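# Swap screen-flagged drives in dock for spare bench drives

## Task

Each drive the screen flags must be pulled and replaced by one of the two spare drives lying on the bench mat. A new drive goes in connector end first (downward), oriented like the neighbouring drives. All other drives must finish exactly as they began. A newly inserted drive needs time to rebuild, and no more than one bay may ever be open (drive partly or fully out) or rebuilding at once, or the task fails. Each removed drive is set straight onto the mat. The dock must end up standing flat on the mat. Do not end the scene while any drive is still rebuilding. At the end the gripper must be open and moved away, and nothing may rely on the robot to stay where it is. Nothing may be dropped or knocked off the table, and a loose object may occasionally get a brief push.

## Robot and tools

Robot: one Doosan M1013 six-joint arm carrying a Robotiq 2F-140 two-finger gripper. There is a single arm, so each row describes that one arm plus its gripper.

Frame: the scene frame has its origin on the table surface directly under the arm base, +z up, +x forward, and +y to the left when facing along +x. The base may sit slightly tilted. The reported hand position gets less accurate the farther the arm reaches. end_effector_position (metres) is the point between the pads when closed. end_effector_quat_wxyz gives orientation. The fingers point along the gripper's +z and close along its y. When closed the fingertips extend about 33 mm past that point, and about 9 mm when fully open. Closing pushes the tips roughly 24 mm farther from the arm, so keep that clearance above surfaces.

execute_actions takes "actions", a list with zero or one entry, and an optional "pictures" boolean (images come by default). An empty list ([]) commands nothing and just returns the state. An entry with "rows" (1 to 15 rows) and "steps" (1 to 15, default 15) is a motion. Each control step lasts 1/30 s, each row covers one step, and the final row repeats if there are fewer rows than steps. An entry with only "steps" (up to 300) is a wait that returns once that many steps have passed since the previous result. A refused call moves nothing.

Each row is 9 numbers, each in [-1, 1], in this order: arm/djoint_1 (waist), arm/djoint_2 (shoulder), arm/djoint_3 (elbow), arm/djoint_4 (forearm roll), arm/djoint_5 (wrist pitch), arm/djoint_6 (wrist roll), gripper/position, gripper/force_limit, gripper/speed. The six joint values are offsets, not absolute angles. They count from the joint angles printed in the most recent result that listed them. Before any such result in the scene, and for later calls inside one reply, they count from where the arm is when the action starts. Every row is measured from that same reference, not from the row before it. Scale: 1.0 equals 1.398 rad for waist and shoulder, 2.097 rad for the elbow, 2.622 rad for the three wrist joints. Sending all zeros therefore drives the arm back to the reference angles; it is not a pause. Stated joint ranges (rad): waist, shoulder, forearm roll, wrist pitch, wrist roll -6.283 to 6.283; elbow -2.792 to 2.792. A call aiming more than 0.010 rad beyond a range end is refused. Real ends may differ by up to 0.010 rad; a target beyond the real end is clipped there and the result may say "joint sent to its limit" (possibly about an earlier action). Silence on this does not prove more room is available.

Gripper values are absolute settings, not offsets. position: +1 fully open (140 mm), pads touch near -0.8, -1 closes until blocked. force_limit: about 14 N at -1, 60 N at 0, 107 N at +1 (for parts up to 40 mm wide). speed: about 30 mm/s at -1, 140 at 0, 250 at +1.

Motion limits: joint target speed caps are 2.09 rad/s (waist, shoulder), 3.14 (elbow), 3.93 (wrist joints), reached after 0.3 s, with joints finishing together. Targets stay within 0.456, 0.683 and 0.854 rad of measured angles for those groups, and if targets would move the hand more than 70 mm from where it is, they are scaled back. Big moves thus take several calls. Between calls the arm keeps heading to the last row's target until it nearly stops or a step is HELD.

Result lines: the state line gives hand pose and velocities; Joint positions and Joint velocities list joints in row order (rad, rad/s). object_status: 0 moving, 1 blocked while opening, 2 blocked while closing (a grip), 3 reached target or pads met (a thin part might still be held). To grip, send position -1 and confirm status 2. To squeeze harder while gripping, raise force_limit and also alter position by at least 0.01 (e.g. -1 to -0.98). position_measured is in counts: 3 fully open, 230 pads meeting, not linear. "joint command not followed" means a clearance check changed targets (mounts and posts count as part of the arm). HELD marks steps where the row was not fully sent. MOTOR HOT warns of heating under load; an OVER-TEMPERATURE FAULT applies brakes until cooled.

Faults to avoid: reaching a joint's load limit (waist 302, shoulder 302, elbow 142, wrist joints 40 N m each, held weight included) or an external force of 144 N anywhere on arm, tool or load halts the arm for 10 s and drops the rest of the call. Avoid drops, slips, slams, hard impacts and strong shoving; move smoothly and economically.

zoom_image: "camera" is cam_high (672x504), cam_low (672x504) or cam_wrist (504x504, fisheye); "region" is [x0, y0, x1, y1] in that image's pixels from the top-left, at most 504x504. It shows the latest image in more detail.

read_manual: optional "section" (only "licences"); returns licence texts and moves nothing.

finished_scene: "scene" is the number of the current scene. Replying without any tool call ends everything.

Order of work: read the screen to find flagged bays, pull one flagged drive and lay it on the mat, insert a spare connector down in matching orientation, wait for its rebuild to finish, then handle the next. Finally open the gripper, back away, and check the dock is flat before finishing.

Each tool is called after ">>>" by a JSON object that holds its "fn" and its "kwargs".

## Session

>>> {"fn": "execute_actions", "kwargs": {"actions": []}}

Scene clock: 0.00 s of 8600.00 s.
end_effector_position=(+0.1066, -0.3075, +0.1708) position_measured=3 object_status=3 end_effector_quat_wxyz=(+0.053, +0.828, +0.510, -0.227) end_effector_velocity=(-0.001, -0.000, +0.000) end_effector_angular_velocity=(-0.001, +0.001, -0.001)
Joint positions: [-0.89  -0.301  2.422 -0.553  1.056 -0.113]
Joint velocities: [-0.002 -0.    -0.    -0.001  0.     0.   ]

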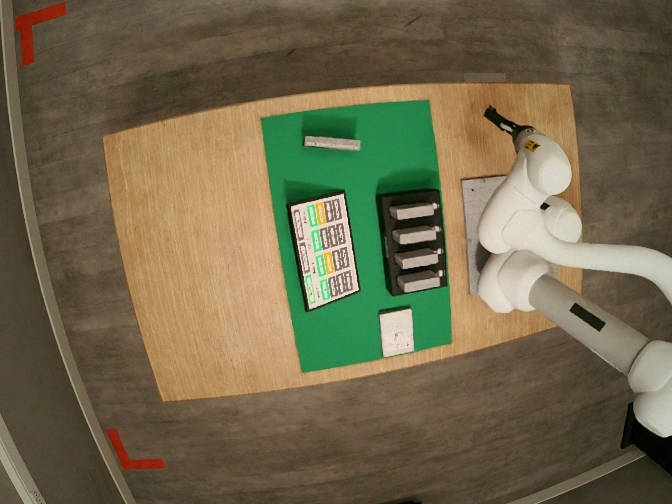

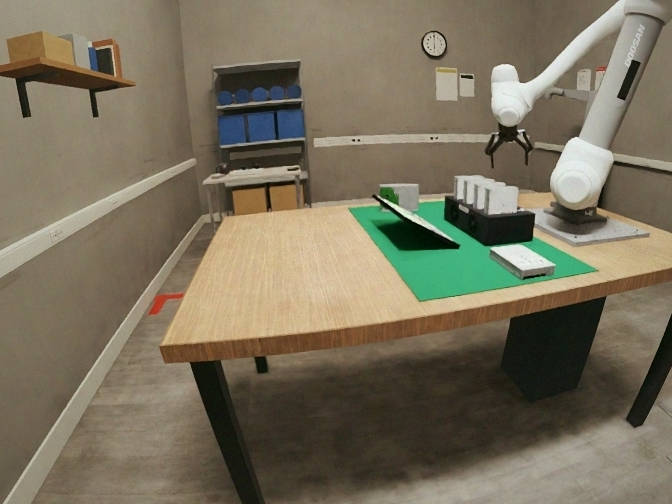

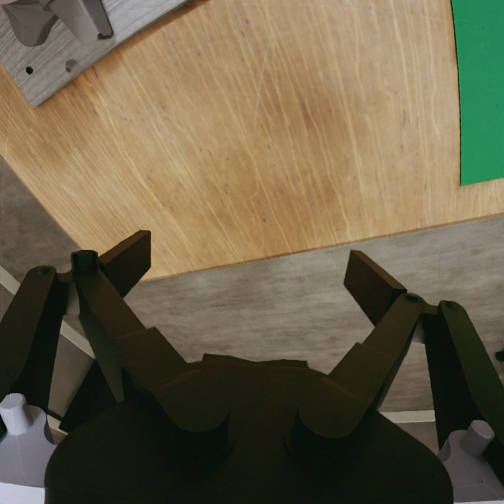

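>>> {"fn": "execute_actions", "kwargs": {"actions": [{"rows":[[0,0.025,-0.1015,0.211,0.0545,-0.651,-1,0,0]]}], "pictures": false}}

>>> {"fn": "execute_actions", "kwargs": {"actions": [{"steps":12}], "pictures": false}}

>>> {"fn": "execute_actions", "kwargs": {"actions": [{"rows":[[0.39,0,0,0,0,0,-1,0,0]]}], "pictures": false}}

>>> {"fn": "execute_actions", "kwargs": {"actions": [{"steps":12}]}}

Scene clock: 35.47 s of 8600.00 s.
end_effector_position=(+0.2258, -0.2608, +0.2131) position_measured=107 object_status=0 end_effector_quat_wxyz=(-0.014, +0.550, +0.834, -0.042) end_effector_velocity=(+0.210, +0.073, +0.103) end_effector_angular_velocity=(+0.618, -0.314, +3.239)
Joint positions: [-0.89  -0.273  2.248 -0.101  1.173 -1.229]
Joint velocities: [-0.     0.044 -0.266  0.689  0.178 -3.54 ]
Steps of this call (steps 1 to 1049: nothing new was sent; steps 1050 to 1064: all 15 steps of this action). Readings (joint positions | what the end effector reports):
1050: [-0.890 -0.301 2.422 -0.553 1.056 -0.115] | position_measured=3 object_status=0
1051: [-0.890 -0.301 2.419 -0.545 1.059 -0.127] | position_measured=9 object_status=0
1053: [-0.890 -0.298 2.403 -0.501 1.070 -0.193] | position_measured=24 object_status=0
1057: [-0.890 -0.287 2.336 -0.330 1.114 -0.487] | position_measured=54 object_status=0
1064: the state above

Scene clock: 35.87 s of 8600.00 s.
end_effector_position=(+0.2571, -0.2501, +0.2296) position_measured=198 object_status=0 end_effector_quat_wxyz=(+0.002, +0.303, +0.953, +0.002) end_effector_velocity=(+0.000, +0.001, -0.001) end_effector_angular_velocity=(+0.002, -0.001, +0.004)
Joint positions: [-0.89  -0.266  2.209  0.     1.199 -1.819]
Joint velocities: [ 0.    -0.     0.001  0.002 -0.    -0.004]
Steps of this call (steps 1 to 12: the robot went on to your last target). Readings (joint positions | what the end effector reports):
1: [-0.890 -0.271 2.240 -0.079 1.179 -1.346] | position_measured=115 object_status=0
2: [-0.890 -0.270 2.232 -0.060 1.184 -1.452] | position_measured=122 object_status=0
4: [-0.890 -0.268 2.221 -0.029 1.191 -1.627] | position_measured=138 object_status=0
8: [-0.890 -0.266 2.210 -0.001 1.199 -1.808] | position_measured=168 object_status=0
12: the state above

Scene clock: 36.37 s of 8600.00 s.
end_effector_position=(+0.3406, -0.1112, +0.2303) position_measured=233 object_status=3 end_effector_quat_wxyz=(+0.002, +0.080, +0.997, +0.001) end_effector_velocity=(+0.110, +0.344, +0.000) end_effector_angular_velocity=(-0.004, +0.000, +1.007)
Joint positions: [-0.435 -0.266  2.209  0.     1.199 -1.82 ]
Joint velocities: [ 1.006  0.     0.002 -0.001  0.    -0.001]
Steps of this call (steps 1 to 15: all 15 steps of this action). Readings (joint positions | what the end effector reports):
1: [-0.889 -0.266 2.209 0.000 1.199 -1.820] | position_measured=206 object_status=0
2: [-0.883 -0.266 2.209 0.000 1.199 -1.820] | position_measured=214 object_status=0
4: [-0.847 -0.266 2.209 0.000 1.199 -1.820] | position_measured=229 object_status=0
8: [-0.701 -0.266 2.209 0.000 1.199 -1.820] | position_measured=233 object_status=0
15: the state above

Scene clock: 36.77 s of 8600.00 s.
end_effector_position=(+0.3492, -0.0801, +0.2304) position_measured=233 object_status=3 end_effector_quat_wxyz=(+0.002, +0.036, +0.999, +0.001) end_effector_velocity=(-0.001, +0.000, -0.001) end_effector_angular_velocity=(+0.001, +0.002, +0.000)
Joint positions: [-0.345 -0.266  2.209  0.     1.199 -1.819]
Joint velocities: [ 0.     0.     0.002  0.    -0.    -0.   ]
Steps of this call (steps 1 to 12: the robot went on to your last target). Readings (joint positions | what the end effector reports):
1: [-0.403 -0.266 2.209 0.000 1.199 -1.820] | position_measured=233 object_status=3
2: [-0.378 -0.266 2.209 0.000 1.199 -1.820] | position_measured=233 object_status=3
4: [-0.349 -0.266 2.209 0.000 1.199 -1.820] | position_measured=233 object_status=3
8: [-0.345 -0.266 2.209 0.000 1.199 -1.819] | position_measured=233 object_status=3
12: the state above

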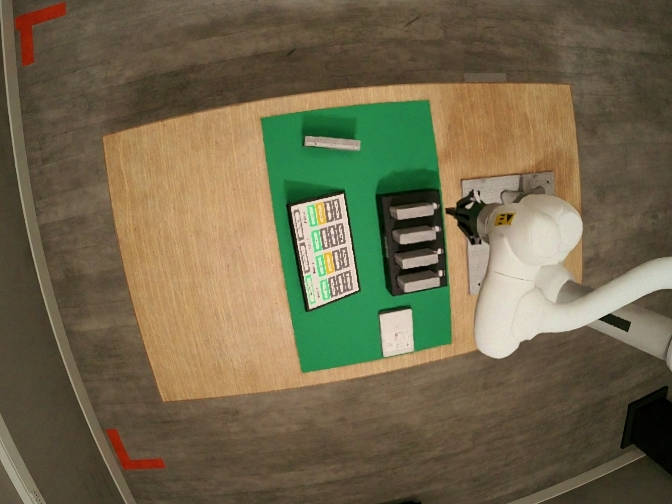

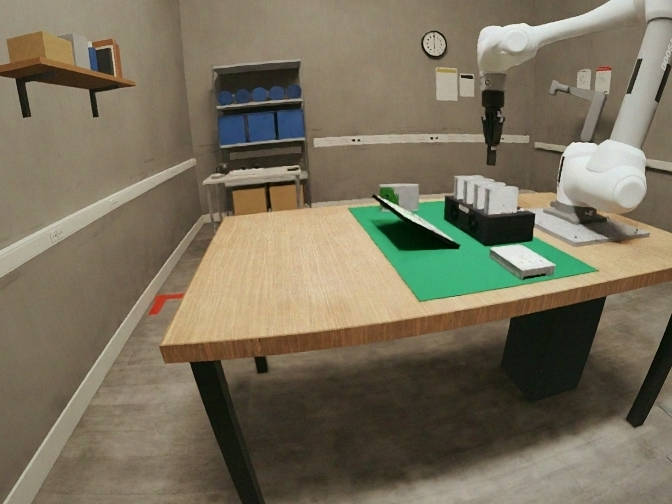

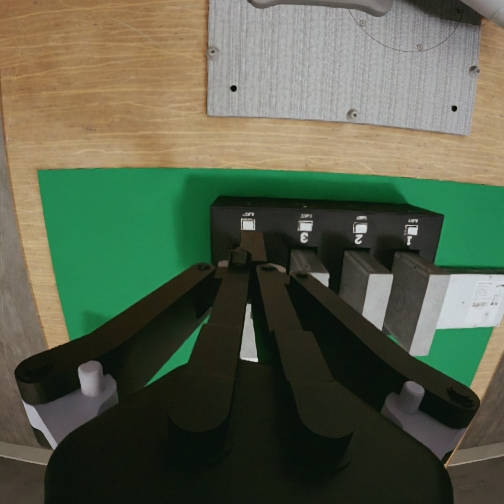

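>>> {"fn": "execute_actions", "kwargs": {"actions": [{"rows":[[-0.009,0.0615,0.056,0,-0.078,-0.031,-1,0,0]]}]}}

Scene clock: 44.77 s of 8600.00 s.
end_effector_position=(+0.3491, -0.0845, +0.1413) position_measured=233 object_status=3 end_effector_quat_wxyz=(+0.003, +0.001, +1.000, +0.001) end_effector_velocity=(+0.001, -0.000, +0.000) end_effector_angular_velocity=(-0.002, -0.001, +0.002)
Joint positions: [-0.357 -0.18   2.327  0.     0.995 -1.901]
Joint velocities: [ 0.002  0.001 -0.002 -0.002 -0.     0.001]
Steps of this call (steps 1 to 30: the robot went on to your last target; steps 31 to 225: nothing new was sent; steps 226 to 240: all 15 steps of this action). Readings (joint positions | what the end effector reports):
226: [-0.345 -0.266 2.210 0.000 1.198 -1.820] | position_measured=233 object_status=3
227: [-0.345 -0.261 2.217 0.000 1.186 -1.824] | position_measured=233 object_status=3
229: [-0.349 -0.233 2.255 0.000 1.119 -1.851] | position_measured=233 object_status=3
233: [-0.357 -0.182 2.324 0.000 1.000 -1.898] | position_measured=233 object_status=3
240: the state above

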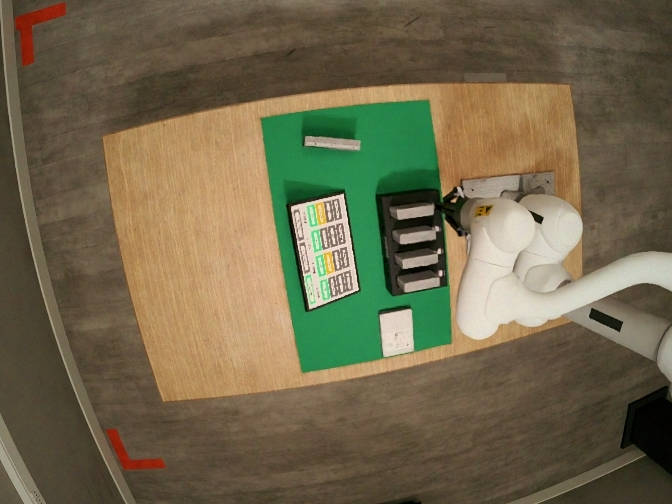

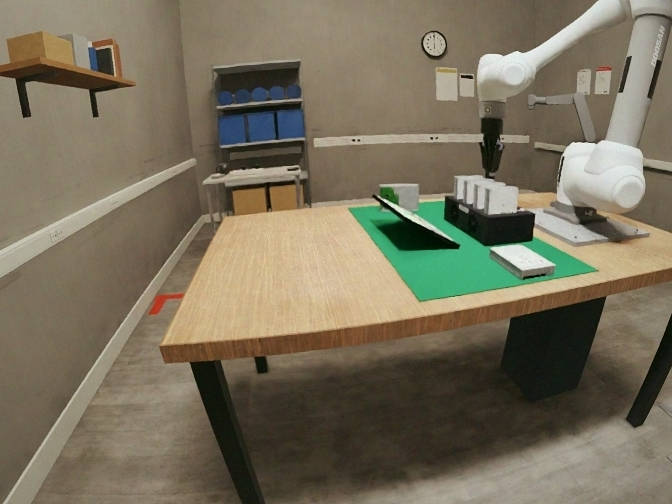

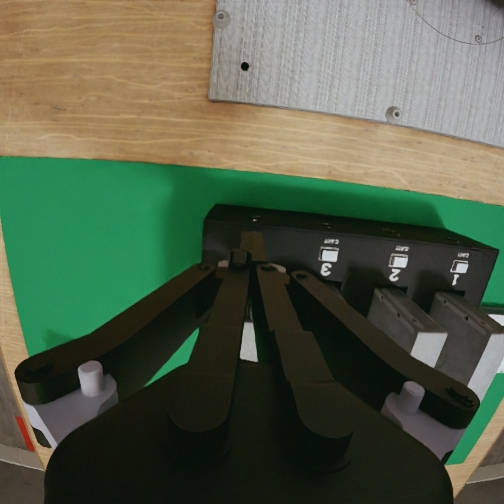

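>>> {"fn": "execute_actions", "kwargs": {"actions": [{"rows":[[-0.005,0.006,0.004,0,-0.006,0,-1,0,0],[-0.005,0.012,0.008,0,-0.012,0,-1,0,0],[-0.005,0.012,0.008,0,-0.012,0,-1,0,0],[-0.005,0.018,0.0115,0,-0.0187,0,-1,0,0]],"steps":14}]}}

>>> {"fn": "execute_actions", "kwargs": {"actions": [{"rows":[[0,-0.08,-0.067,0,0.096,0,-1,0,0]],"steps":14}], "pictures": false}}

>>> {"fn": "execute_actions", "kwargs": {"actions": [{"rows":[[-0.271,0,-0.0865,0.214,0.139,-0.815,0.7,1,0]]}], "pictures": false}}

>>> {"fn": "execute_actions", "kwargs": {"actions": [{"steps":20}], "pictures": false}}

>>> {"fn": "execute_actions", "kwargs": {"actions": [{"rows":[[0,0.2865,0,0,0,0,0.7,1,0]]}], "pictures": false}}

>>> {"fn": "execute_actions", "kwargs": {"actions": [{"steps":10}]}}

Scene clock: 60.67 s of 8600.00 s.
end_effector_position=(+0.3484, -0.0868, +0.1212) position_measured=233 object_status=3 end_effector_quat_wxyz=(+0.003, +0.005, +1.000, +0.001) end_effector_velocity=(-0.001, -0.001, -0.001) end_effector_angular_velocity=(-0.002, +0.003, +0.002)
Joint positions: [-0.364 -0.155  2.351  0.     0.946 -1.901]
Joint velocities: [-0.001  0.001  0.001 -0.003 -0.    -0.001]
Steps of this call (steps 1 to 15: the robot went on to your last target; steps 16 to 463: nothing new was sent; steps 464 to 477: all 14 steps of this action). Readings (joint positions | what the end effector reports):
464: [-0.358 -0.180 2.327 0.000 0.993 -1.901] | position_measured=233 object_status=3
465: [-0.360 -0.176 2.331 0.000 0.986 -1.901] | position_measured=233 object_status=3
467: [-0.363 -0.166 2.341 0.000 0.967 -1.901] | position_measured=233 object_status=3
471: [-0.364 -0.156 2.350 0.000 0.947 -1.901] | position_measured=233 object_status=3
477: the state above

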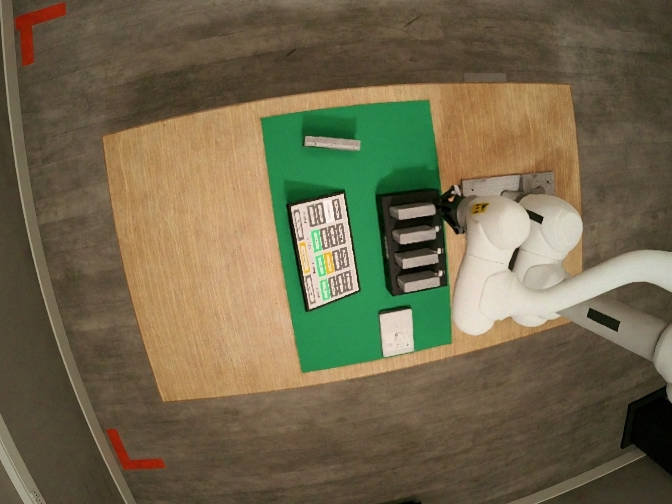

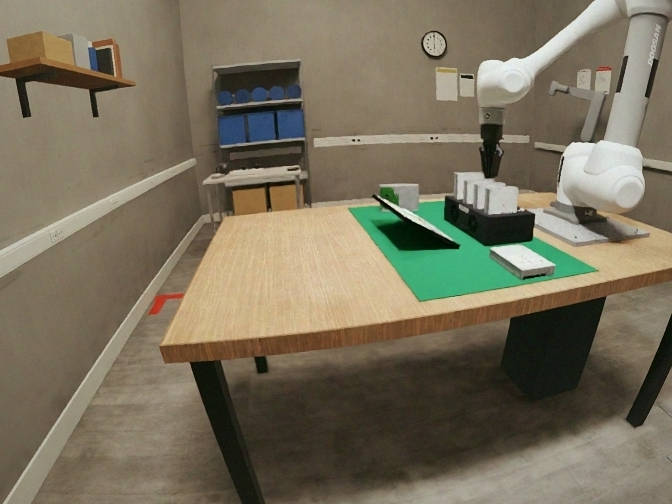

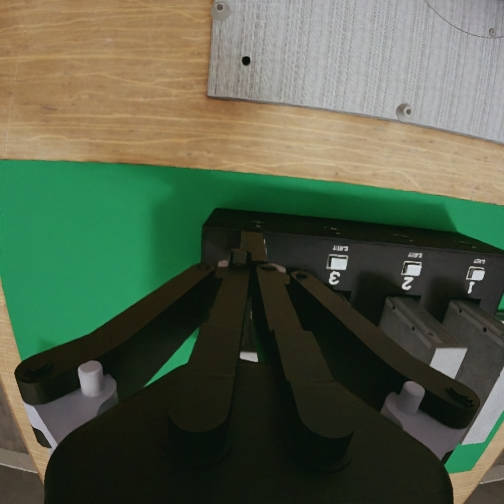

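Scene clock: 61.13 s of 8600.00 s.
end_effector_position=(+0.3475, -0.0869, +0.2301) position_measured=233 object_status=3 end_effector_quat_wxyz=(+0.003, +0.005, +1.000, +0.001) end_effector_velocity=(+0.001, +0.001, +0.002) end_effector_angular_velocity=(-0.000, -0.002, +0.001)
Joint positions: [-0.364 -0.267  2.21  -0.     1.197 -1.901]
Joint velocities: [ 0.002 -0.002 -0.003  0.     0.003  0.001]
Steps of this call (steps 1 to 14: all 14 steps of this action). Readings (joint positions | what the end effector reports):
1: [-0.364 -0.155 2.350 0.000 0.946 -1.901] | position_measured=233 object_status=3
2: [-0.364 -0.159 2.346 -0.000 0.956 -1.901] | position_measured=233 object_status=3
4: [-0.364 -0.187 2.310 -0.000 1.019 -1.901] | position_measured=233 object_status=3
8: [-0.364 -0.255 2.225 -0.000 1.170 -1.901] | position_measured=233 object_status=3
14: the state above

Scene clock: 61.63 s of 8600.00 s.
end_effector_position=(+0.3790, -0.0619, +0.3473) position_measured=129 object_status=0 end_effector_quat_wxyz=(+0.163, -0.349, +0.906, +0.175) end_effector_velocity=(+0.072, +0.007, +0.232) end_effector_angular_velocity=(+0.036, -1.858, +2.814)
Joint positions: [-0.676 -0.267  2.061  0.461  1.496 -3.026]
Joint velocities: [-0.456 -0.    -0.221  0.677  0.439 -3.644]
Steps of this call (steps 1 to 15: all 15 steps of this action). Readings (joint positions | what the end effector reports):
1: [-0.365 -0.267 2.210 0.001 1.198 -1.902] | position_measured=233 object_status=0
2: [-0.370 -0.267 2.208 0.009 1.203 -1.914] | position_measured=233 object_status=0
4: [-0.400 -0.267 2.193 0.052 1.232 -1.981] | position_measured=212 object_status=0
8: [-0.519 -0.267 2.136 0.229 1.346 -2.279] | position_measured=182 object_status=0
15: the state above

Scene clock: 62.30 s of 8600.00 s.
end_effector_position=(+0.3895, -0.0620, +0.3831) position_measured=41 object_status=3 end_effector_quat_wxyz=(-0.280, +0.716, -0.635, -0.080) end_effector_velocity=(-0.000, +0.000, -0.000) end_effector_angular_velocity=(+0.002, +0.000, +0.000)
Joint positions: [-0.743 -0.267  2.029  0.561  1.562 -4.037]
Joint velocities: [-0.     0.     0.001  0.001  0.    -0.001]
Steps of this call (steps 1 to 20: the robot went on to your last target). Readings (joint positions | what the end effector reports):
1: [-0.690 -0.267 2.055 0.482 1.510 -3.150] | position_measured=121 object_status=0
2: [-0.701 -0.267 2.049 0.498 1.521 -3.274] | position_measured=113 object_status=0
4: [-0.718 -0.267 2.041 0.523 1.537 -3.518] | position_measured=98 object_status=0
8: [-0.738 -0.267 2.031 0.553 1.557 -3.887] | position_measured=68 object_status=0
20: the state above

Scene clock: 62.80 s of 8600.00 s.
end_effector_position=(+0.4326, -0.0987, +0.2405) position_measured=41 object_status=3 end_effector_quat_wxyz=(-0.273, +0.656, -0.652, -0.264) end_effector_velocity=(+0.021, -0.017, -0.148) end_effector_angular_velocity=(+0.248, +0.286, +0.004)
Joint positions: [-0.743  0.121  2.029  0.561  1.562 -4.037]
Joint velocities: [ 0.001  0.378  0.    -0.002  0.    -0.   ]
Steps of this call (steps 1 to 15: all 15 steps of this action). Readings (joint positions | what the end effector reports):
1: [-0.743 -0.266 2.029 0.561 1.562 -4.037] | position_measured=41 object_status=3
2: [-0.743 -0.260 2.029 0.561 1.562 -4.037] | position_measured=41 object_status=3
4: [-0.743 -0.225 2.029 0.561 1.562 -4.037] | position_measured=41 object_status=3
8: [-0.743 -0.086 2.029 0.561 1.562 -4.037] | position_measured=41 object_status=3
15: the state above

Scene clock: 63.13 s of 8600.00 s.
end_effector_position=(+0.4332, -0.0993, +0.2357) position_measured=41 object_status=3 end_effector_quat_wxyz=(-0.273, +0.654, -0.653, -0.269) end_effector_velocity=(+0.000, -0.001, -0.000) end_effector_angular_velocity=(+0.001, -0.000, -0.001)
Joint positions: [-0.743  0.134  2.029  0.561  1.562 -4.037]
Joint velocities: [-0.001  0.001 -0.001  0.     0.    -0.001]
Steps of this call (steps 1 to 10: the robot went on to your last target). Readings (joint positions | what the end effector reports):
1: [-0.743 0.130 2.029 0.561 1.562 -4.037] | position_measured=41 object_status=3
2: [-0.743 0.133 2.029 0.561 1.562 -4.037] | position_measured=41 object_status=3
4: [-0.743 0.133 2.029 0.561 1.562 -4.037] | position_measured=41 object_status=3
8: [-0.743 0.134 2.029 0.561 1.562 -4.037] | position_measured=41 object_status=3
10: the state above

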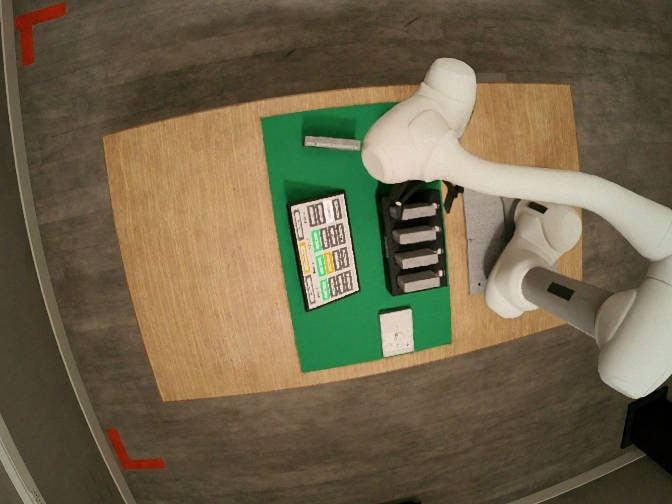

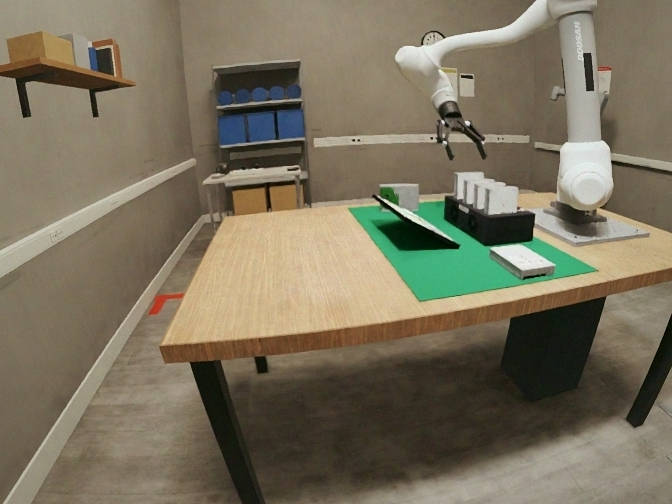

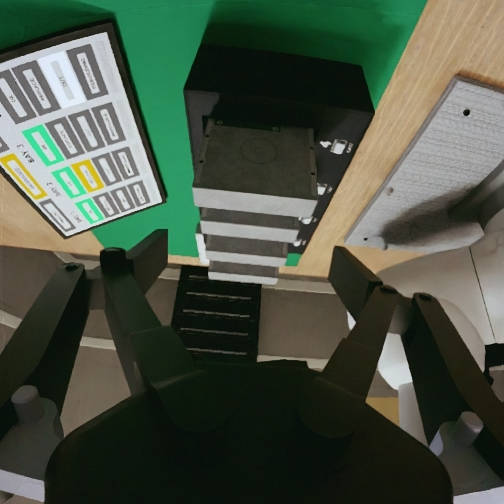

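>>> {"fn": "execute_actions", "kwargs": {"actions": [{"rows":[[0,0.078,0.0377,0.0034,-0.0606,-0.039,0.7,1,0]]}], "pictures": false}}

>>> {"fn": "execute_actions", "kwargs": {"actions": [{"rows":[[0,0,0,0,0,0,-1,1,-0.3]],"steps":14}]}}

>>> {"fn": "execute_actions", "kwargs": {"actions": [{"rows":[[0,-0.011,-0.004,-0.0007,0.0075,0.005,-1,1,-0.3],[0,-0.011,-0.004,-0.0007,0.0075,0.005,-1,1,-0.3],[0,-0.0215,-0.0082,-0.0014,0.015,0.01,-1,1,-0.3],[0,-0.0215,-0.0082,-0.0014,0.015,0.01,-1,1,-0.3],[0,-0.0315,-0.0126,-0.002,0.023,0.015,-1,1,-0.3],[0,-0.0315,-0.0126,-0.002,0.023,0.015,-1,1,-0.3],[0,-0.0414,-0.0173,-0.0025,0.0303,0.0195,-1,1,-0.3],[0,-0.0414,-0.0173,-0.0025,0.0303,0.0195,-1,1,-0.3],[0,-0.051,-0.022,-0.0028,0.038,0.0245,-1,1,-0.3],[0,-0.051,-0.022,-0.0028,0.038,0.0245,-1,1,-0.3],[0,-0.06,-0.027,-0.003,0.0455,0.029,-1,1,-0.3],[0,-0.06,-0.027,-0.003,0.0455,0.029,-1,1,-0.3],[0,-0.069,-0.032,-0.0032,0.053,0.034,-1,1,-0.3],[0,-0.069,-0.032,-0.0032,0.053,0.034,-1,1,-0.3],[0,-0.078,-0.0377,-0.0034,0.0606,0.039,-1,1,-0.3]]}], "pictures": false}}

>>> {"fn": "execute_actions", "kwargs": {"actions": [{"steps":8}], "pictures": false}}

>>> {"fn": "execute_actions", "kwargs": {"actions": [{"rows":[[0,-0.4,0,0,0,0,-1,1,-0.3]]}], "pictures": false}}

>>> {"fn": "execute_actions", "kwargs": {"actions": [{"steps":12}]}}

Scene clock: 76.97 s of 8600.00 s.
end_effector_position=(+0.4336, -0.0989, +0.1419) position_measured=41 object_status=3 end_effector_quat_wxyz=(-0.273, +0.654, -0.652, -0.269) end_effector_velocity=(+0.001, -0.000, -0.000) end_effector_angular_velocity=(+0.000, +0.000, -0.001)
Joint positions: [-0.743  0.243  2.108  0.57   1.403 -4.139]
Joint velocities: [-0.     0.001 -0.001  0.001 -0.001  0.   ]
Steps of this call (steps 1 to 30: the robot went on to your last target; steps 31 to 400: nothing new was sent; steps 401 to 415: all 15 steps of this action). Readings (joint positions | what the end effector reports):
401: [-0.743 0.134 2.029 0.561 1.560 -4.038] | position_measured=41 object_status=3
402: [-0.743 0.140 2.033 0.561 1.551 -4.044] | position_measured=41 object_status=3
404: [-0.743 0.175 2.059 0.564 1.500 -4.077] | position_measured=41 object_status=3
408: [-0.743 0.240 2.106 0.569 1.408 -4.136] | position_measured=41 object_status=3
415: the state above

Scene clock: 77.43 s of 8600.00 s.
end_effector_position=(+0.4336, -0.0989, +0.1419) position_measured=82 object_status=2 end_effector_quat_wxyz=(-0.273, +0.654, -0.652, -0.269) end_effector_velocity=(+0.001, +0.000, +0.000) end_effector_angular_velocity=(-0.000, -0.001, +0.001)
Joint positions: [-0.743  0.243  2.108  0.57   1.403 -4.139]
Joint velocities: [ 0.002  0.    -0.001  0.001  0.    -0.   ]
Steps of this call (steps 1 to 14: all 14 steps of this action). Readings (joint positions | what the end effector reports):
1: [-0.743 0.243 2.108 0.570 1.403 -4.139] | position_measured=41 object_status=0
2: [-0.743 0.243 2.108 0.570 1.403 -4.139] | position_measured=45 object_status=0
4: [-0.743 0.243 2.108 0.570 1.403 -4.139] | position_measured=56 object_status=0
8: [-0.743 0.243 2.108 0.570 1.403 -4.139] | position_measured=79 object_status=0
14: the state above

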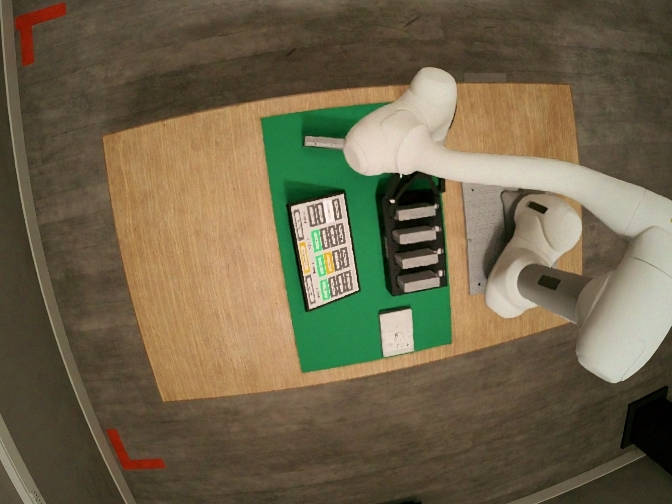

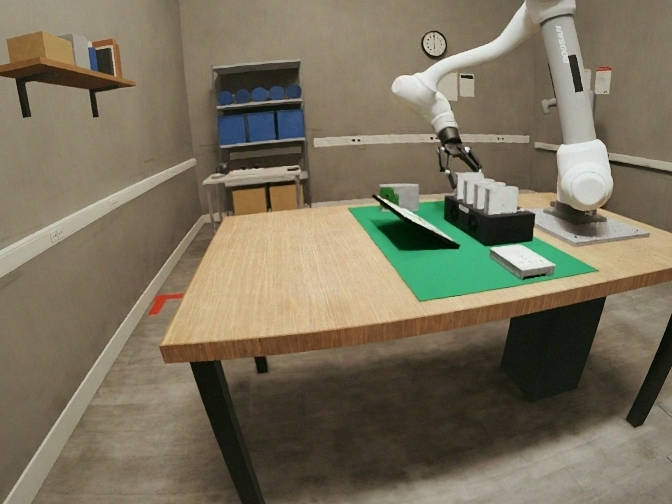

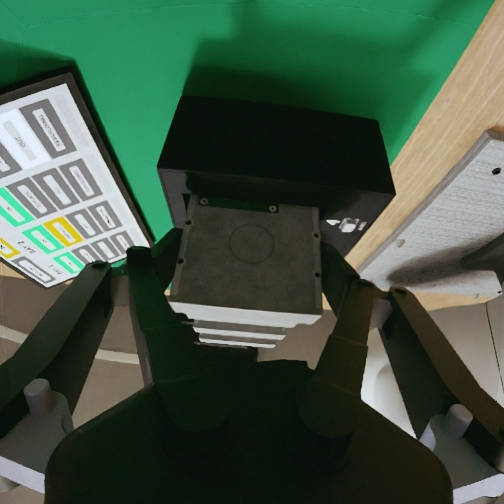

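Scene clock: 77.93 s of 8600.00 s.
end_effector_position=(+0.4334, -0.0991, +0.2206) position_measured=82 object_status=2 end_effector_quat_wxyz=(-0.273, +0.654, -0.652, -0.270) end_effector_velocity=(-0.002, -0.001, +0.166) end_effector_angular_velocity=(-0.005, +0.007, -0.006)
Joint positions: [-0.743  0.149  2.044  0.562  1.536 -4.054]
Joint velocities: [ 0.    -0.178 -0.153 -0.01   0.277  0.186]
Steps of this call (steps 1 to 15: all 15 steps of this action). Readings (joint positions | what the end effector reports):
1: [-0.743 0.242 2.108 0.570 1.403 -4.139] | position_measured=82 object_status=2
2: [-0.743 0.237 2.106 0.570 1.410 -4.135] | position_measured=82 object_status=2
4: [-0.743 0.224 2.098 0.568 1.428 -4.123] | position_measured=82 object_status=2
8: [-0.743 0.195 2.079 0.564 1.467 -4.098] | position_measured=82 object_status=2
15: the state above

Scene clock: 78.20 s of 8600.00 s.
end_effector_position=(+0.4332, -0.0992, +0.2357) position_measured=82 object_status=2 end_effector_quat_wxyz=(-0.273, +0.654, -0.653, -0.269) end_effector_velocity=(-0.000, -0.000, +0.001) end_effector_angular_velocity=(+0.000, +0.000, -0.000)
Joint positions: [-0.743  0.134  2.029  0.561  1.562 -4.037]
Joint velocities: [-0.001 -0.001 -0.    -0.     0.002  0.   ]
Steps of this call (steps 1 to 8: the robot went on to your last target). Readings (joint positions | what the end effector reports):
1: [-0.743 0.143 2.038 0.561 1.547 -4.047] | position_measured=82 object_status=2
2: [-0.743 0.137 2.032 0.561 1.555 -4.041] | position_measured=82 object_status=2
4: [-0.743 0.134 2.030 0.561 1.561 -4.038] | position_measured=82 object_status=2
8: the state above

Scene clock: 78.70 s of 8600.00 s.
end_effector_position=(+0.3844, -0.0576, +0.3931) position_measured=82 object_status=2 end_effector_quat_wxyz=(-0.280, +0.720, -0.632, -0.066) end_effector_velocity=(-0.179, +0.154, +0.341) end_effector_angular_velocity=(-0.686, -0.784, -0.005)
Joint positions: [-0.743 -0.297  2.029  0.561  1.562 -4.037]
Joint velocities: [ 0.    -1.044  0.001 -0.001  0.     0.   ]
Steps of this call (steps 1 to 15: all 15 steps of this action). Readings (joint positions | what the end effector reports):
1: [-0.743 0.133 2.029 0.561 1.562 -4.037] | position_measured=82 object_status=2
2: [-0.743 0.127 2.029 0.561 1.562 -4.037] | position_measured=82 object_status=2
4: [-0.743 0.091 2.029 0.561 1.562 -4.037] | position_measured=82 object_status=2
8: [-0.743 -0.048 2.029 0.561 1.562 -4.037] | position_measured=82 object_status=2
15: the state above

Scene clock: 79.10 s of 8600.00 s.
end_effector_position=(+0.3605, -0.0369, +0.4331) position_measured=82 object_status=2 end_effector_quat_wxyz=(-0.279, +0.733, -0.620, -0.004) end_effector_velocity=(+0.000, +0.001, +0.001) end_effector_angular_velocity=(-0.001, -0.003, +0.001)
Joint positions: [-0.743 -0.425  2.029  0.561  1.562 -4.037]
Joint velocities: [ 0.001 -0.002 -0.001  0.001  0.    -0.   ]
Steps of this call (steps 1 to 12: the robot went on to your last target). Readings (joint positions | what the end effector reports):
1: [-0.743 -0.332 2.029 0.561 1.562 -4.037] | position_measured=82 object_status=2
2: [-0.743 -0.363 2.029 0.561 1.562 -4.037] | position_measured=82 object_status=2
4: [-0.743 -0.408 2.029 0.561 1.562 -4.037] | position_measured=82 object_status=2
8: [-0.743 -0.425 2.029 0.561 1.562 -4.037] | position_measured=82 object_status=2
12: the state above

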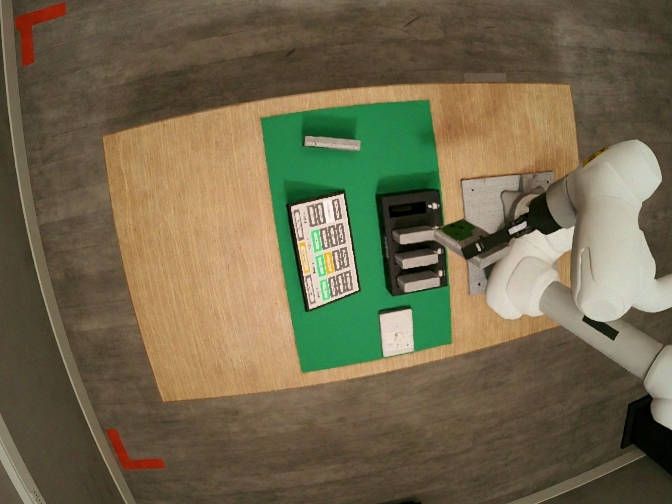

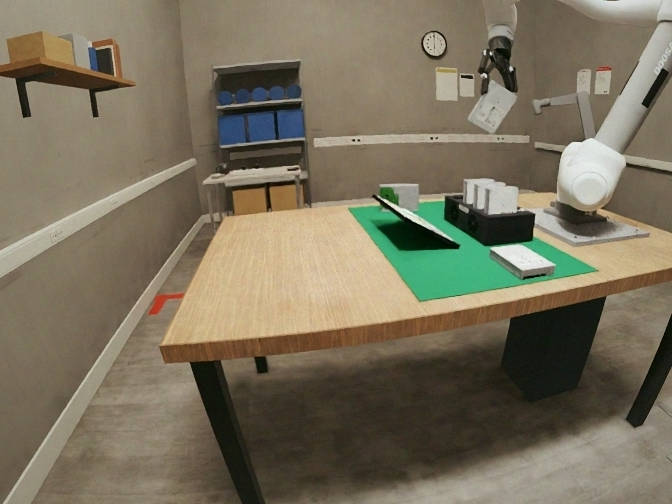

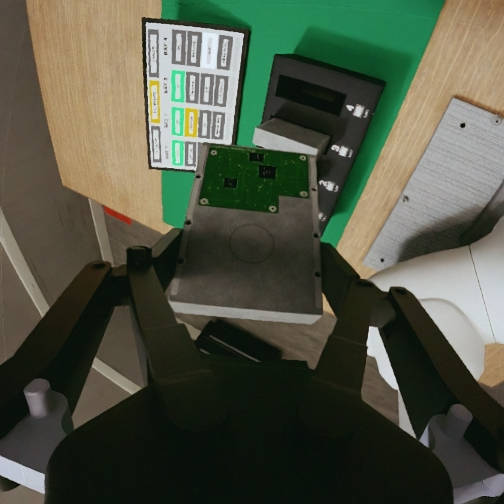

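>>> {"fn": "execute_actions", "kwargs": {"actions": [{"rows":[[0.771,0,0,-0.214,-0.511,-0.2575,-1,1,-0.3]]}], "pictures": false}}

>>> {"fn": "execute_actions", "kwargs": {"actions": [{"steps":40}], "pictures": false}}

>>> {"fn": "execute_actions", "kwargs": {"actions": [{"rows":[[0,0.226,0.1023,0,0,0,-1,1,-0.3]]}], "pictures": false}}

>>> {"fn": "execute_actions", "kwargs": {"actions": [{"steps":15}], "pictures": false}}

>>> {"fn": "execute_actions", "kwargs": {"actions": [{"rows":[[0,0.25,0.061,0,-0.1844,0,-1,1,-0.3]]}], "pictures": false}}

>>> {"fn": "execute_actions", "kwargs": {"actions": [{"steps":10}]}}

Scene clock: 90.23 s of 8600.00 s.
end_effector_position=(+0.5146, -0.0847, +0.4658) position_measured=82 object_status=2 end_effector_quat_wxyz=(-0.087, +0.883, -0.305, +0.344) end_effector_velocity=(+0.338, +0.179, +0.257) end_effector_angular_velocity=(-1.222, -1.059, +1.011)
Joint positions: [-0.351 -0.426  2.029  0.211  0.842 -4.458]
Joint velocities: [ 0.875 -0.     0.    -0.455 -1.336 -0.545]
Steps of this call (steps 1 to 30: the robot went on to your last target; steps 31 to 319: nothing new was sent; steps 320 to 334: all 15 steps of this action). Readings (joint positions | what the end effector reports):
320: [-0.742 -0.426 2.029 0.561 1.560 -4.039] | position_measured=82 object_status=2
321: [-0.736 -0.426 2.029 0.553 1.548 -4.048] | position_measured=82 object_status=2
323: [-0.701 -0.426 2.029 0.509 1.481 -4.101] | position_measured=82 object_status=2
327: [-0.566 -0.426 2.029 0.361 1.229 -4.278] | position_measured=82 object_status=2
334: the state above

Scene clock: 91.57 s of 8600.00 s.
end_effector_position=(+0.5696, +0.2508, +0.6324) position_measured=82 object_status=2 end_effector_quat_wxyz=(-0.110, +0.777, +0.141, +0.604) end_effector_velocity=(-0.000, +0.001, +0.001) end_effector_angular_velocity=(+0.001, -0.002, +0.001)
Joint positions: [ 0.335 -0.425  2.029 -0.     0.222 -4.712]
Joint velocities: [ 0.001  0.    -0.001  0.    -0.001 -0.   ]
Steps of this call (steps 1 to 40: the robot went on to your last target). Readings (joint positions | what the end effector reports):
1: [-0.322 -0.426 2.029 0.196 0.798 -4.476] | position_measured=82 object_status=2
2: [-0.292 -0.426 2.029 0.182 0.757 -4.493] | position_measured=82 object_status=2
4: [-0.233 -0.426 2.029 0.158 0.684 -4.523] | position_measured=82 object_status=2
8: [-0.117 -0.426 2.029 0.118 0.569 -4.570] | position_measured=82 object_status=2
40: the state above

Scene clock: 92.07 s of 8600.00 s.
end_effector_position=(+0.6023, +0.2632, +0.3713) position_measured=82 object_status=2 end_effector_quat_wxyz=(-0.083, +0.872, +0.159, +0.455) end_effector_velocity=(-0.030, -0.012, -0.574) end_effector_angular_velocity=(-0.284, +0.756, -0.001)
Joint positions: [ 0.335 -0.212  2.174 -0.     0.222 -4.712]
Joint velocities: [-0.001  0.481  0.326  0.    -0.     0.   ]
Steps of this call (steps 1 to 15: all 15 steps of this action). Readings (joint positions | what the end effector reports):
1: [0.335 -0.425 2.030 -0.000 0.222 -4.712] | position_measured=82 object_status=2
2: [0.335 -0.419 2.033 -0.000 0.222 -4.712] | position_measured=82 object_status=2
4: [0.335 -0.387 2.055 -0.000 0.222 -4.712] | position_measured=82 object_status=2
8: [0.335 -0.324 2.098 -0.000 0.222 -4.712] | position_measured=82 object_status=2
15: the state above

Scene clock: 92.57 s of 8600.00 s.
end_effector_position=(+0.5858, +0.2571, +0.2526) position_measured=82 object_status=2 end_effector_quat_wxyz=(-0.069, +0.908, +0.165, +0.379) end_effector_velocity=(+0.000, +0.001, +0.000) end_effector_angular_velocity=(+0.001, +0.000, -0.000)
Joint positions: [ 0.335 -0.11   2.244 -0.     0.222 -4.712]
Joint velocities: [ 0.     0.001 -0.001  0.002  0.    -0.   ]
Steps of this call (steps 1 to 15: the robot went on to your last target). Readings (joint positions | what the end effector reports):
1: [0.335 -0.195 2.185 -0.000 0.222 -4.712] | position_measured=82 object_status=2
2: [0.335 -0.179 2.196 -0.000 0.222 -4.712] | position_measured=82 object_status=2
4: [0.335 -0.146 2.219 -0.000 0.222 -4.712] | position_measured=82 object_status=2
8: [0.335 -0.110 2.243 -0.000 0.222 -4.712] | position_measured=82 object_status=2
15: the state above

Scene clock: 93.07 s of 8600.00 s.
end_effector_position=(+0.6119, +0.2670, +0.0640) position_measured=82 object_status=2 end_effector_quat_wxyz=(-0.070, +0.907, +0.165, +0.381) end_effector_velocity=(-0.016, -0.005, -0.217) end_effector_angular_velocity=(+0.001, -0.002, +0.001)
Joint positions: [ 0.335  0.225  2.366  0.    -0.24  -4.712]
Joint velocities: [ 0.001  0.405  0.148  0.    -0.555  0.   ]
Steps of this call (steps 1 to 15: all 15 steps of this action). Readings (joint positions | what the end effector reports):
1: [0.335 -0.109 2.244 -0.000 0.221 -4.712] | position_measured=82 object_status=2
2: [0.335 -0.103 2.246 0.000 0.212 -4.712] | position_measured=82 object_status=2
4: [0.335 -0.067 2.259 0.000 0.163 -4.712] | position_measured=82 object_status=2
8: [0.335 0.046 2.301 0.000 0.007 -4.712] | position_measured=82 object_status=2
15: the state above

Scene clock: 93.40 s of 8600.00 s.
end_effector_position=(+0.6115, +0.2669, +0.0563) position_measured=82 object_status=2 end_effector_quat_wxyz=(-0.070, +0.907, +0.165, +0.382) end_effector_velocity=(-0.001, -0.001, -0.001) end_effector_angular_velocity=(+0.000, +0.003, -0.002)
Joint positions: [ 0.335  0.24   2.372 -0.    -0.261 -4.712]
Joint velocities: [-0.     0.001  0.002  0.001  0.     0.001]
Steps of this call (steps 1 to 10: the robot went on to your last target). Readings (joint positions | what the end effector reports):
1: [0.335 0.235 2.370 0.000 -0.254 -4.712] | position_measured=82 object_status=2
2: [0.335 0.239 2.371 0.000 -0.260 -4.712] | position_measured=82 object_status=2
4: [0.335 0.240 2.371 -0.000 -0.261 -4.712] | position_measured=82 object_status=2
8: [0.335 0.240 2.372 -0.000 -0.261 -4.712] | position_measured=82 object_status=2
10: the state above

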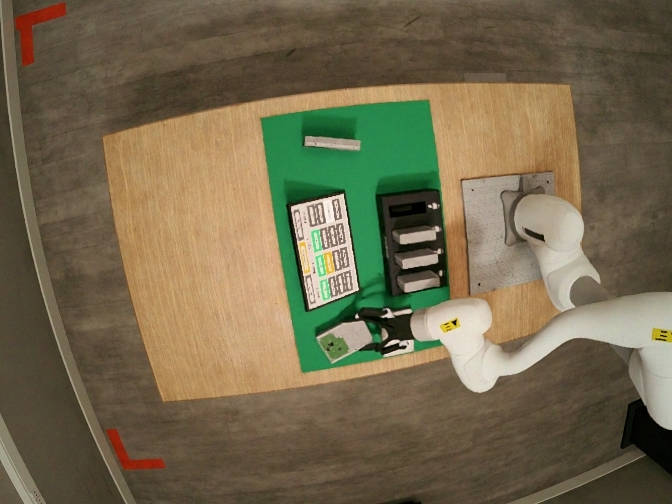

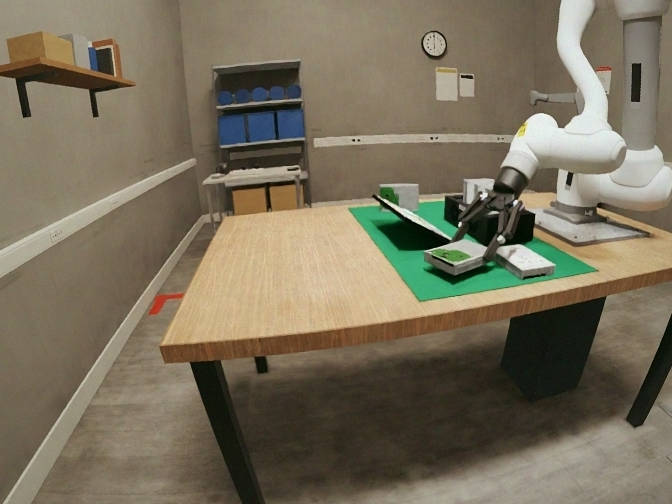

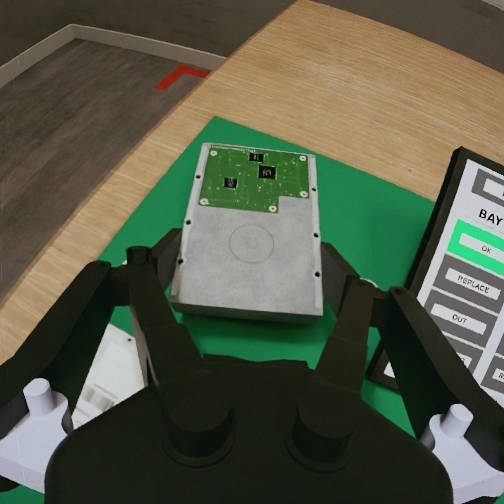

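>>> {"fn": "execute_actions", "kwargs": {"actions": [{"rows":[[0,0.028,-0.0025,0,-0.013,0,-1,1,0]],"steps":15}]}}

Scene clock: 114.03 s of 8600.00 s.
end_effector_position=(+0.6181, +0.2694, +0.0409) position_measured=82 object_status=2 end_effector_quat_wxyz=(-0.070, +0.907, +0.165, +0.382) end_effector_velocity=(-0.001, +0.000, -0.001) end_effector_angular_velocity=(-0.001, +0.001, +0.001)
Joint positions: [ 0.335  0.279  2.366 -0.    -0.295 -4.712]
Joint velocities: [ 0.001  0.     0.001  0.    -0.    -0.   ]
Steps of this call (steps 1 to 30: the robot went on to your last target; steps 31 to 604: nothing new was sent; steps 605 to 619: all 15 steps of this action). Readings (joint positions | what the end effector reports):
605: [0.335 0.241 2.372 -0.000 -0.262 -4.712] | position_measured=82 object_status=2
606: [0.335 0.247 2.371 -0.000 -0.268 -4.712] | position_measured=82 object_status=2
608: [0.335 0.271 2.368 -0.000 -0.288 -4.712] | position_measured=82 object_status=2
612: [0.335 0.279 2.366 -0.000 -0.295 -4.712] | position_measured=82 object_status=2
619: the state above

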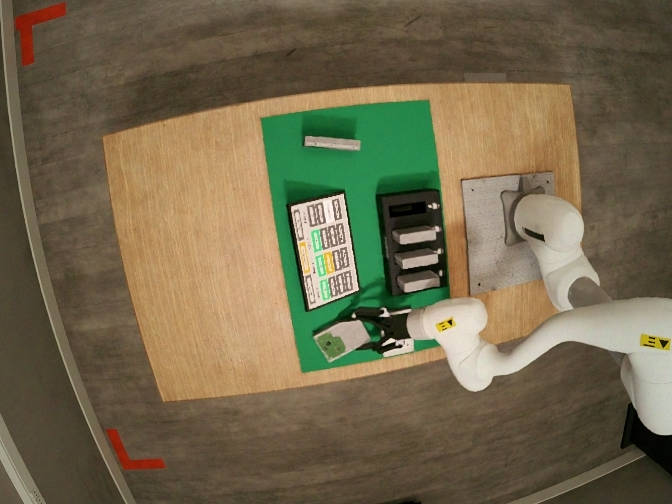

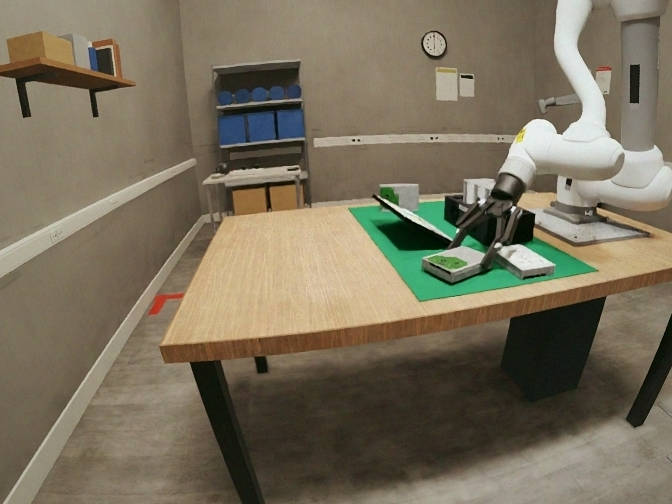

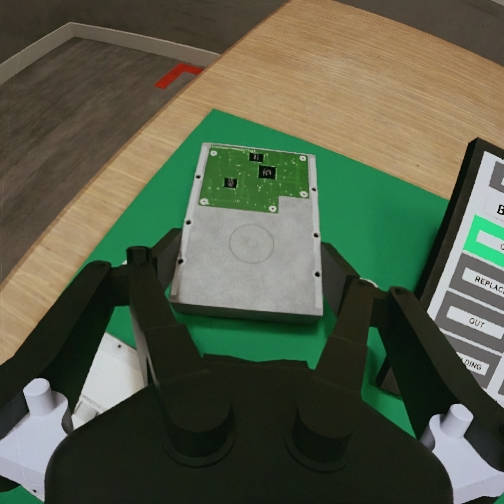

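>>> {"fn": "execute_actions", "kwargs": {"actions": [{"rows":[[0,0.006,0,0,-0.003,0,-1,1,0],[0,0.006,0,0,-0.003,0,-1,1,0],[0,0.006,0,0,-0.003,0,-1,1,0],[0,0.006,0,0,-0.003,0,-1,1,0],[0,0.006,0,0,-0.003,0,-1,1,0],[0,0.006,0,0,-0.003,0,0.65,1,0]],"steps":15}], "pictures": false}}

>>> {"fn": "execute_actions", "kwargs": {"actions": [{"rows":[[0,-0.3,0,0,0,0,0.65,1,0]],"steps":15}], "pictures": false}}

Scene clock: 118.33 s of 8600.00 s.
end_effector_position=(+0.6189, +0.2697, +0.0372) position_measured=47 object_status=0 end_effector_quat_wxyz=(-0.070, +0.907, +0.165, +0.381) end_effector_velocity=(+0.000, -0.000, +0.000) end_effector_angular_velocity=(-0.000, -0.000, -0.001)
Joint positions: [ 0.335  0.287  2.366 -0.    -0.303 -4.712]
Joint velocities: [-0.    -0.    -0.001  0.001  0.    -0.001]
Steps of this call (steps 1 to 15: the robot went on to your last target; steps 16 to 114: nothing new was sent; steps 115 to 129: all 15 steps of this action). Readings (joint positions | what the end effector reports):
115: [0.335 0.280 2.366 -0.000 -0.296 -4.712] | position_measured=82 object_status=2
116: [0.335 0.283 2.366 -0.000 -0.299 -4.712] | position_measured=82 object_status=2
118: [0.335 0.287 2.366 -0.000 -0.303 -4.712] | position_measured=82 object_status=2
122: [0.335 0.287 2.366 -0.000 -0.303 -4.712] | position_measured=69 object_status=0
129: the state above

Scene clock: 118.83 s of 8600.00 s.
end_effector_position=(+0.6251, +0.2719, +0.2549) position_measured=47 object_status=3 end_effector_quat_wxyz=(-0.095, +0.835, +0.152, +0.520) end_effector_velocity=(-0.061, -0.023, +0.499) end_effector_angular_velocity=(+0.258, -0.685, -0.000)
Joint positions: [ 0.335 -0.031  2.366 -0.    -0.303 -4.712]
Joint velocities: [ 0.001 -0.732 -0.     0.001  0.    -0.   ]
Steps of this call (steps 1 to 15: all 15 steps of this action). Readings (joint positions | what the end effector reports):
1: [0.335 0.287 2.366 -0.000 -0.303 -4.712] | position_measured=47 object_status=0
2: [0.335 0.281 2.366 -0.000 -0.303 -4.712] | position_measured=47 object_status=0
4: [0.335 0.245 2.366 -0.000 -0.303 -4.712] | position_measured=47 object_status=3
8: [0.335 0.143 2.366 -0.000 -0.303 -4.712] | position_measured=47 object_status=3
15: the state above


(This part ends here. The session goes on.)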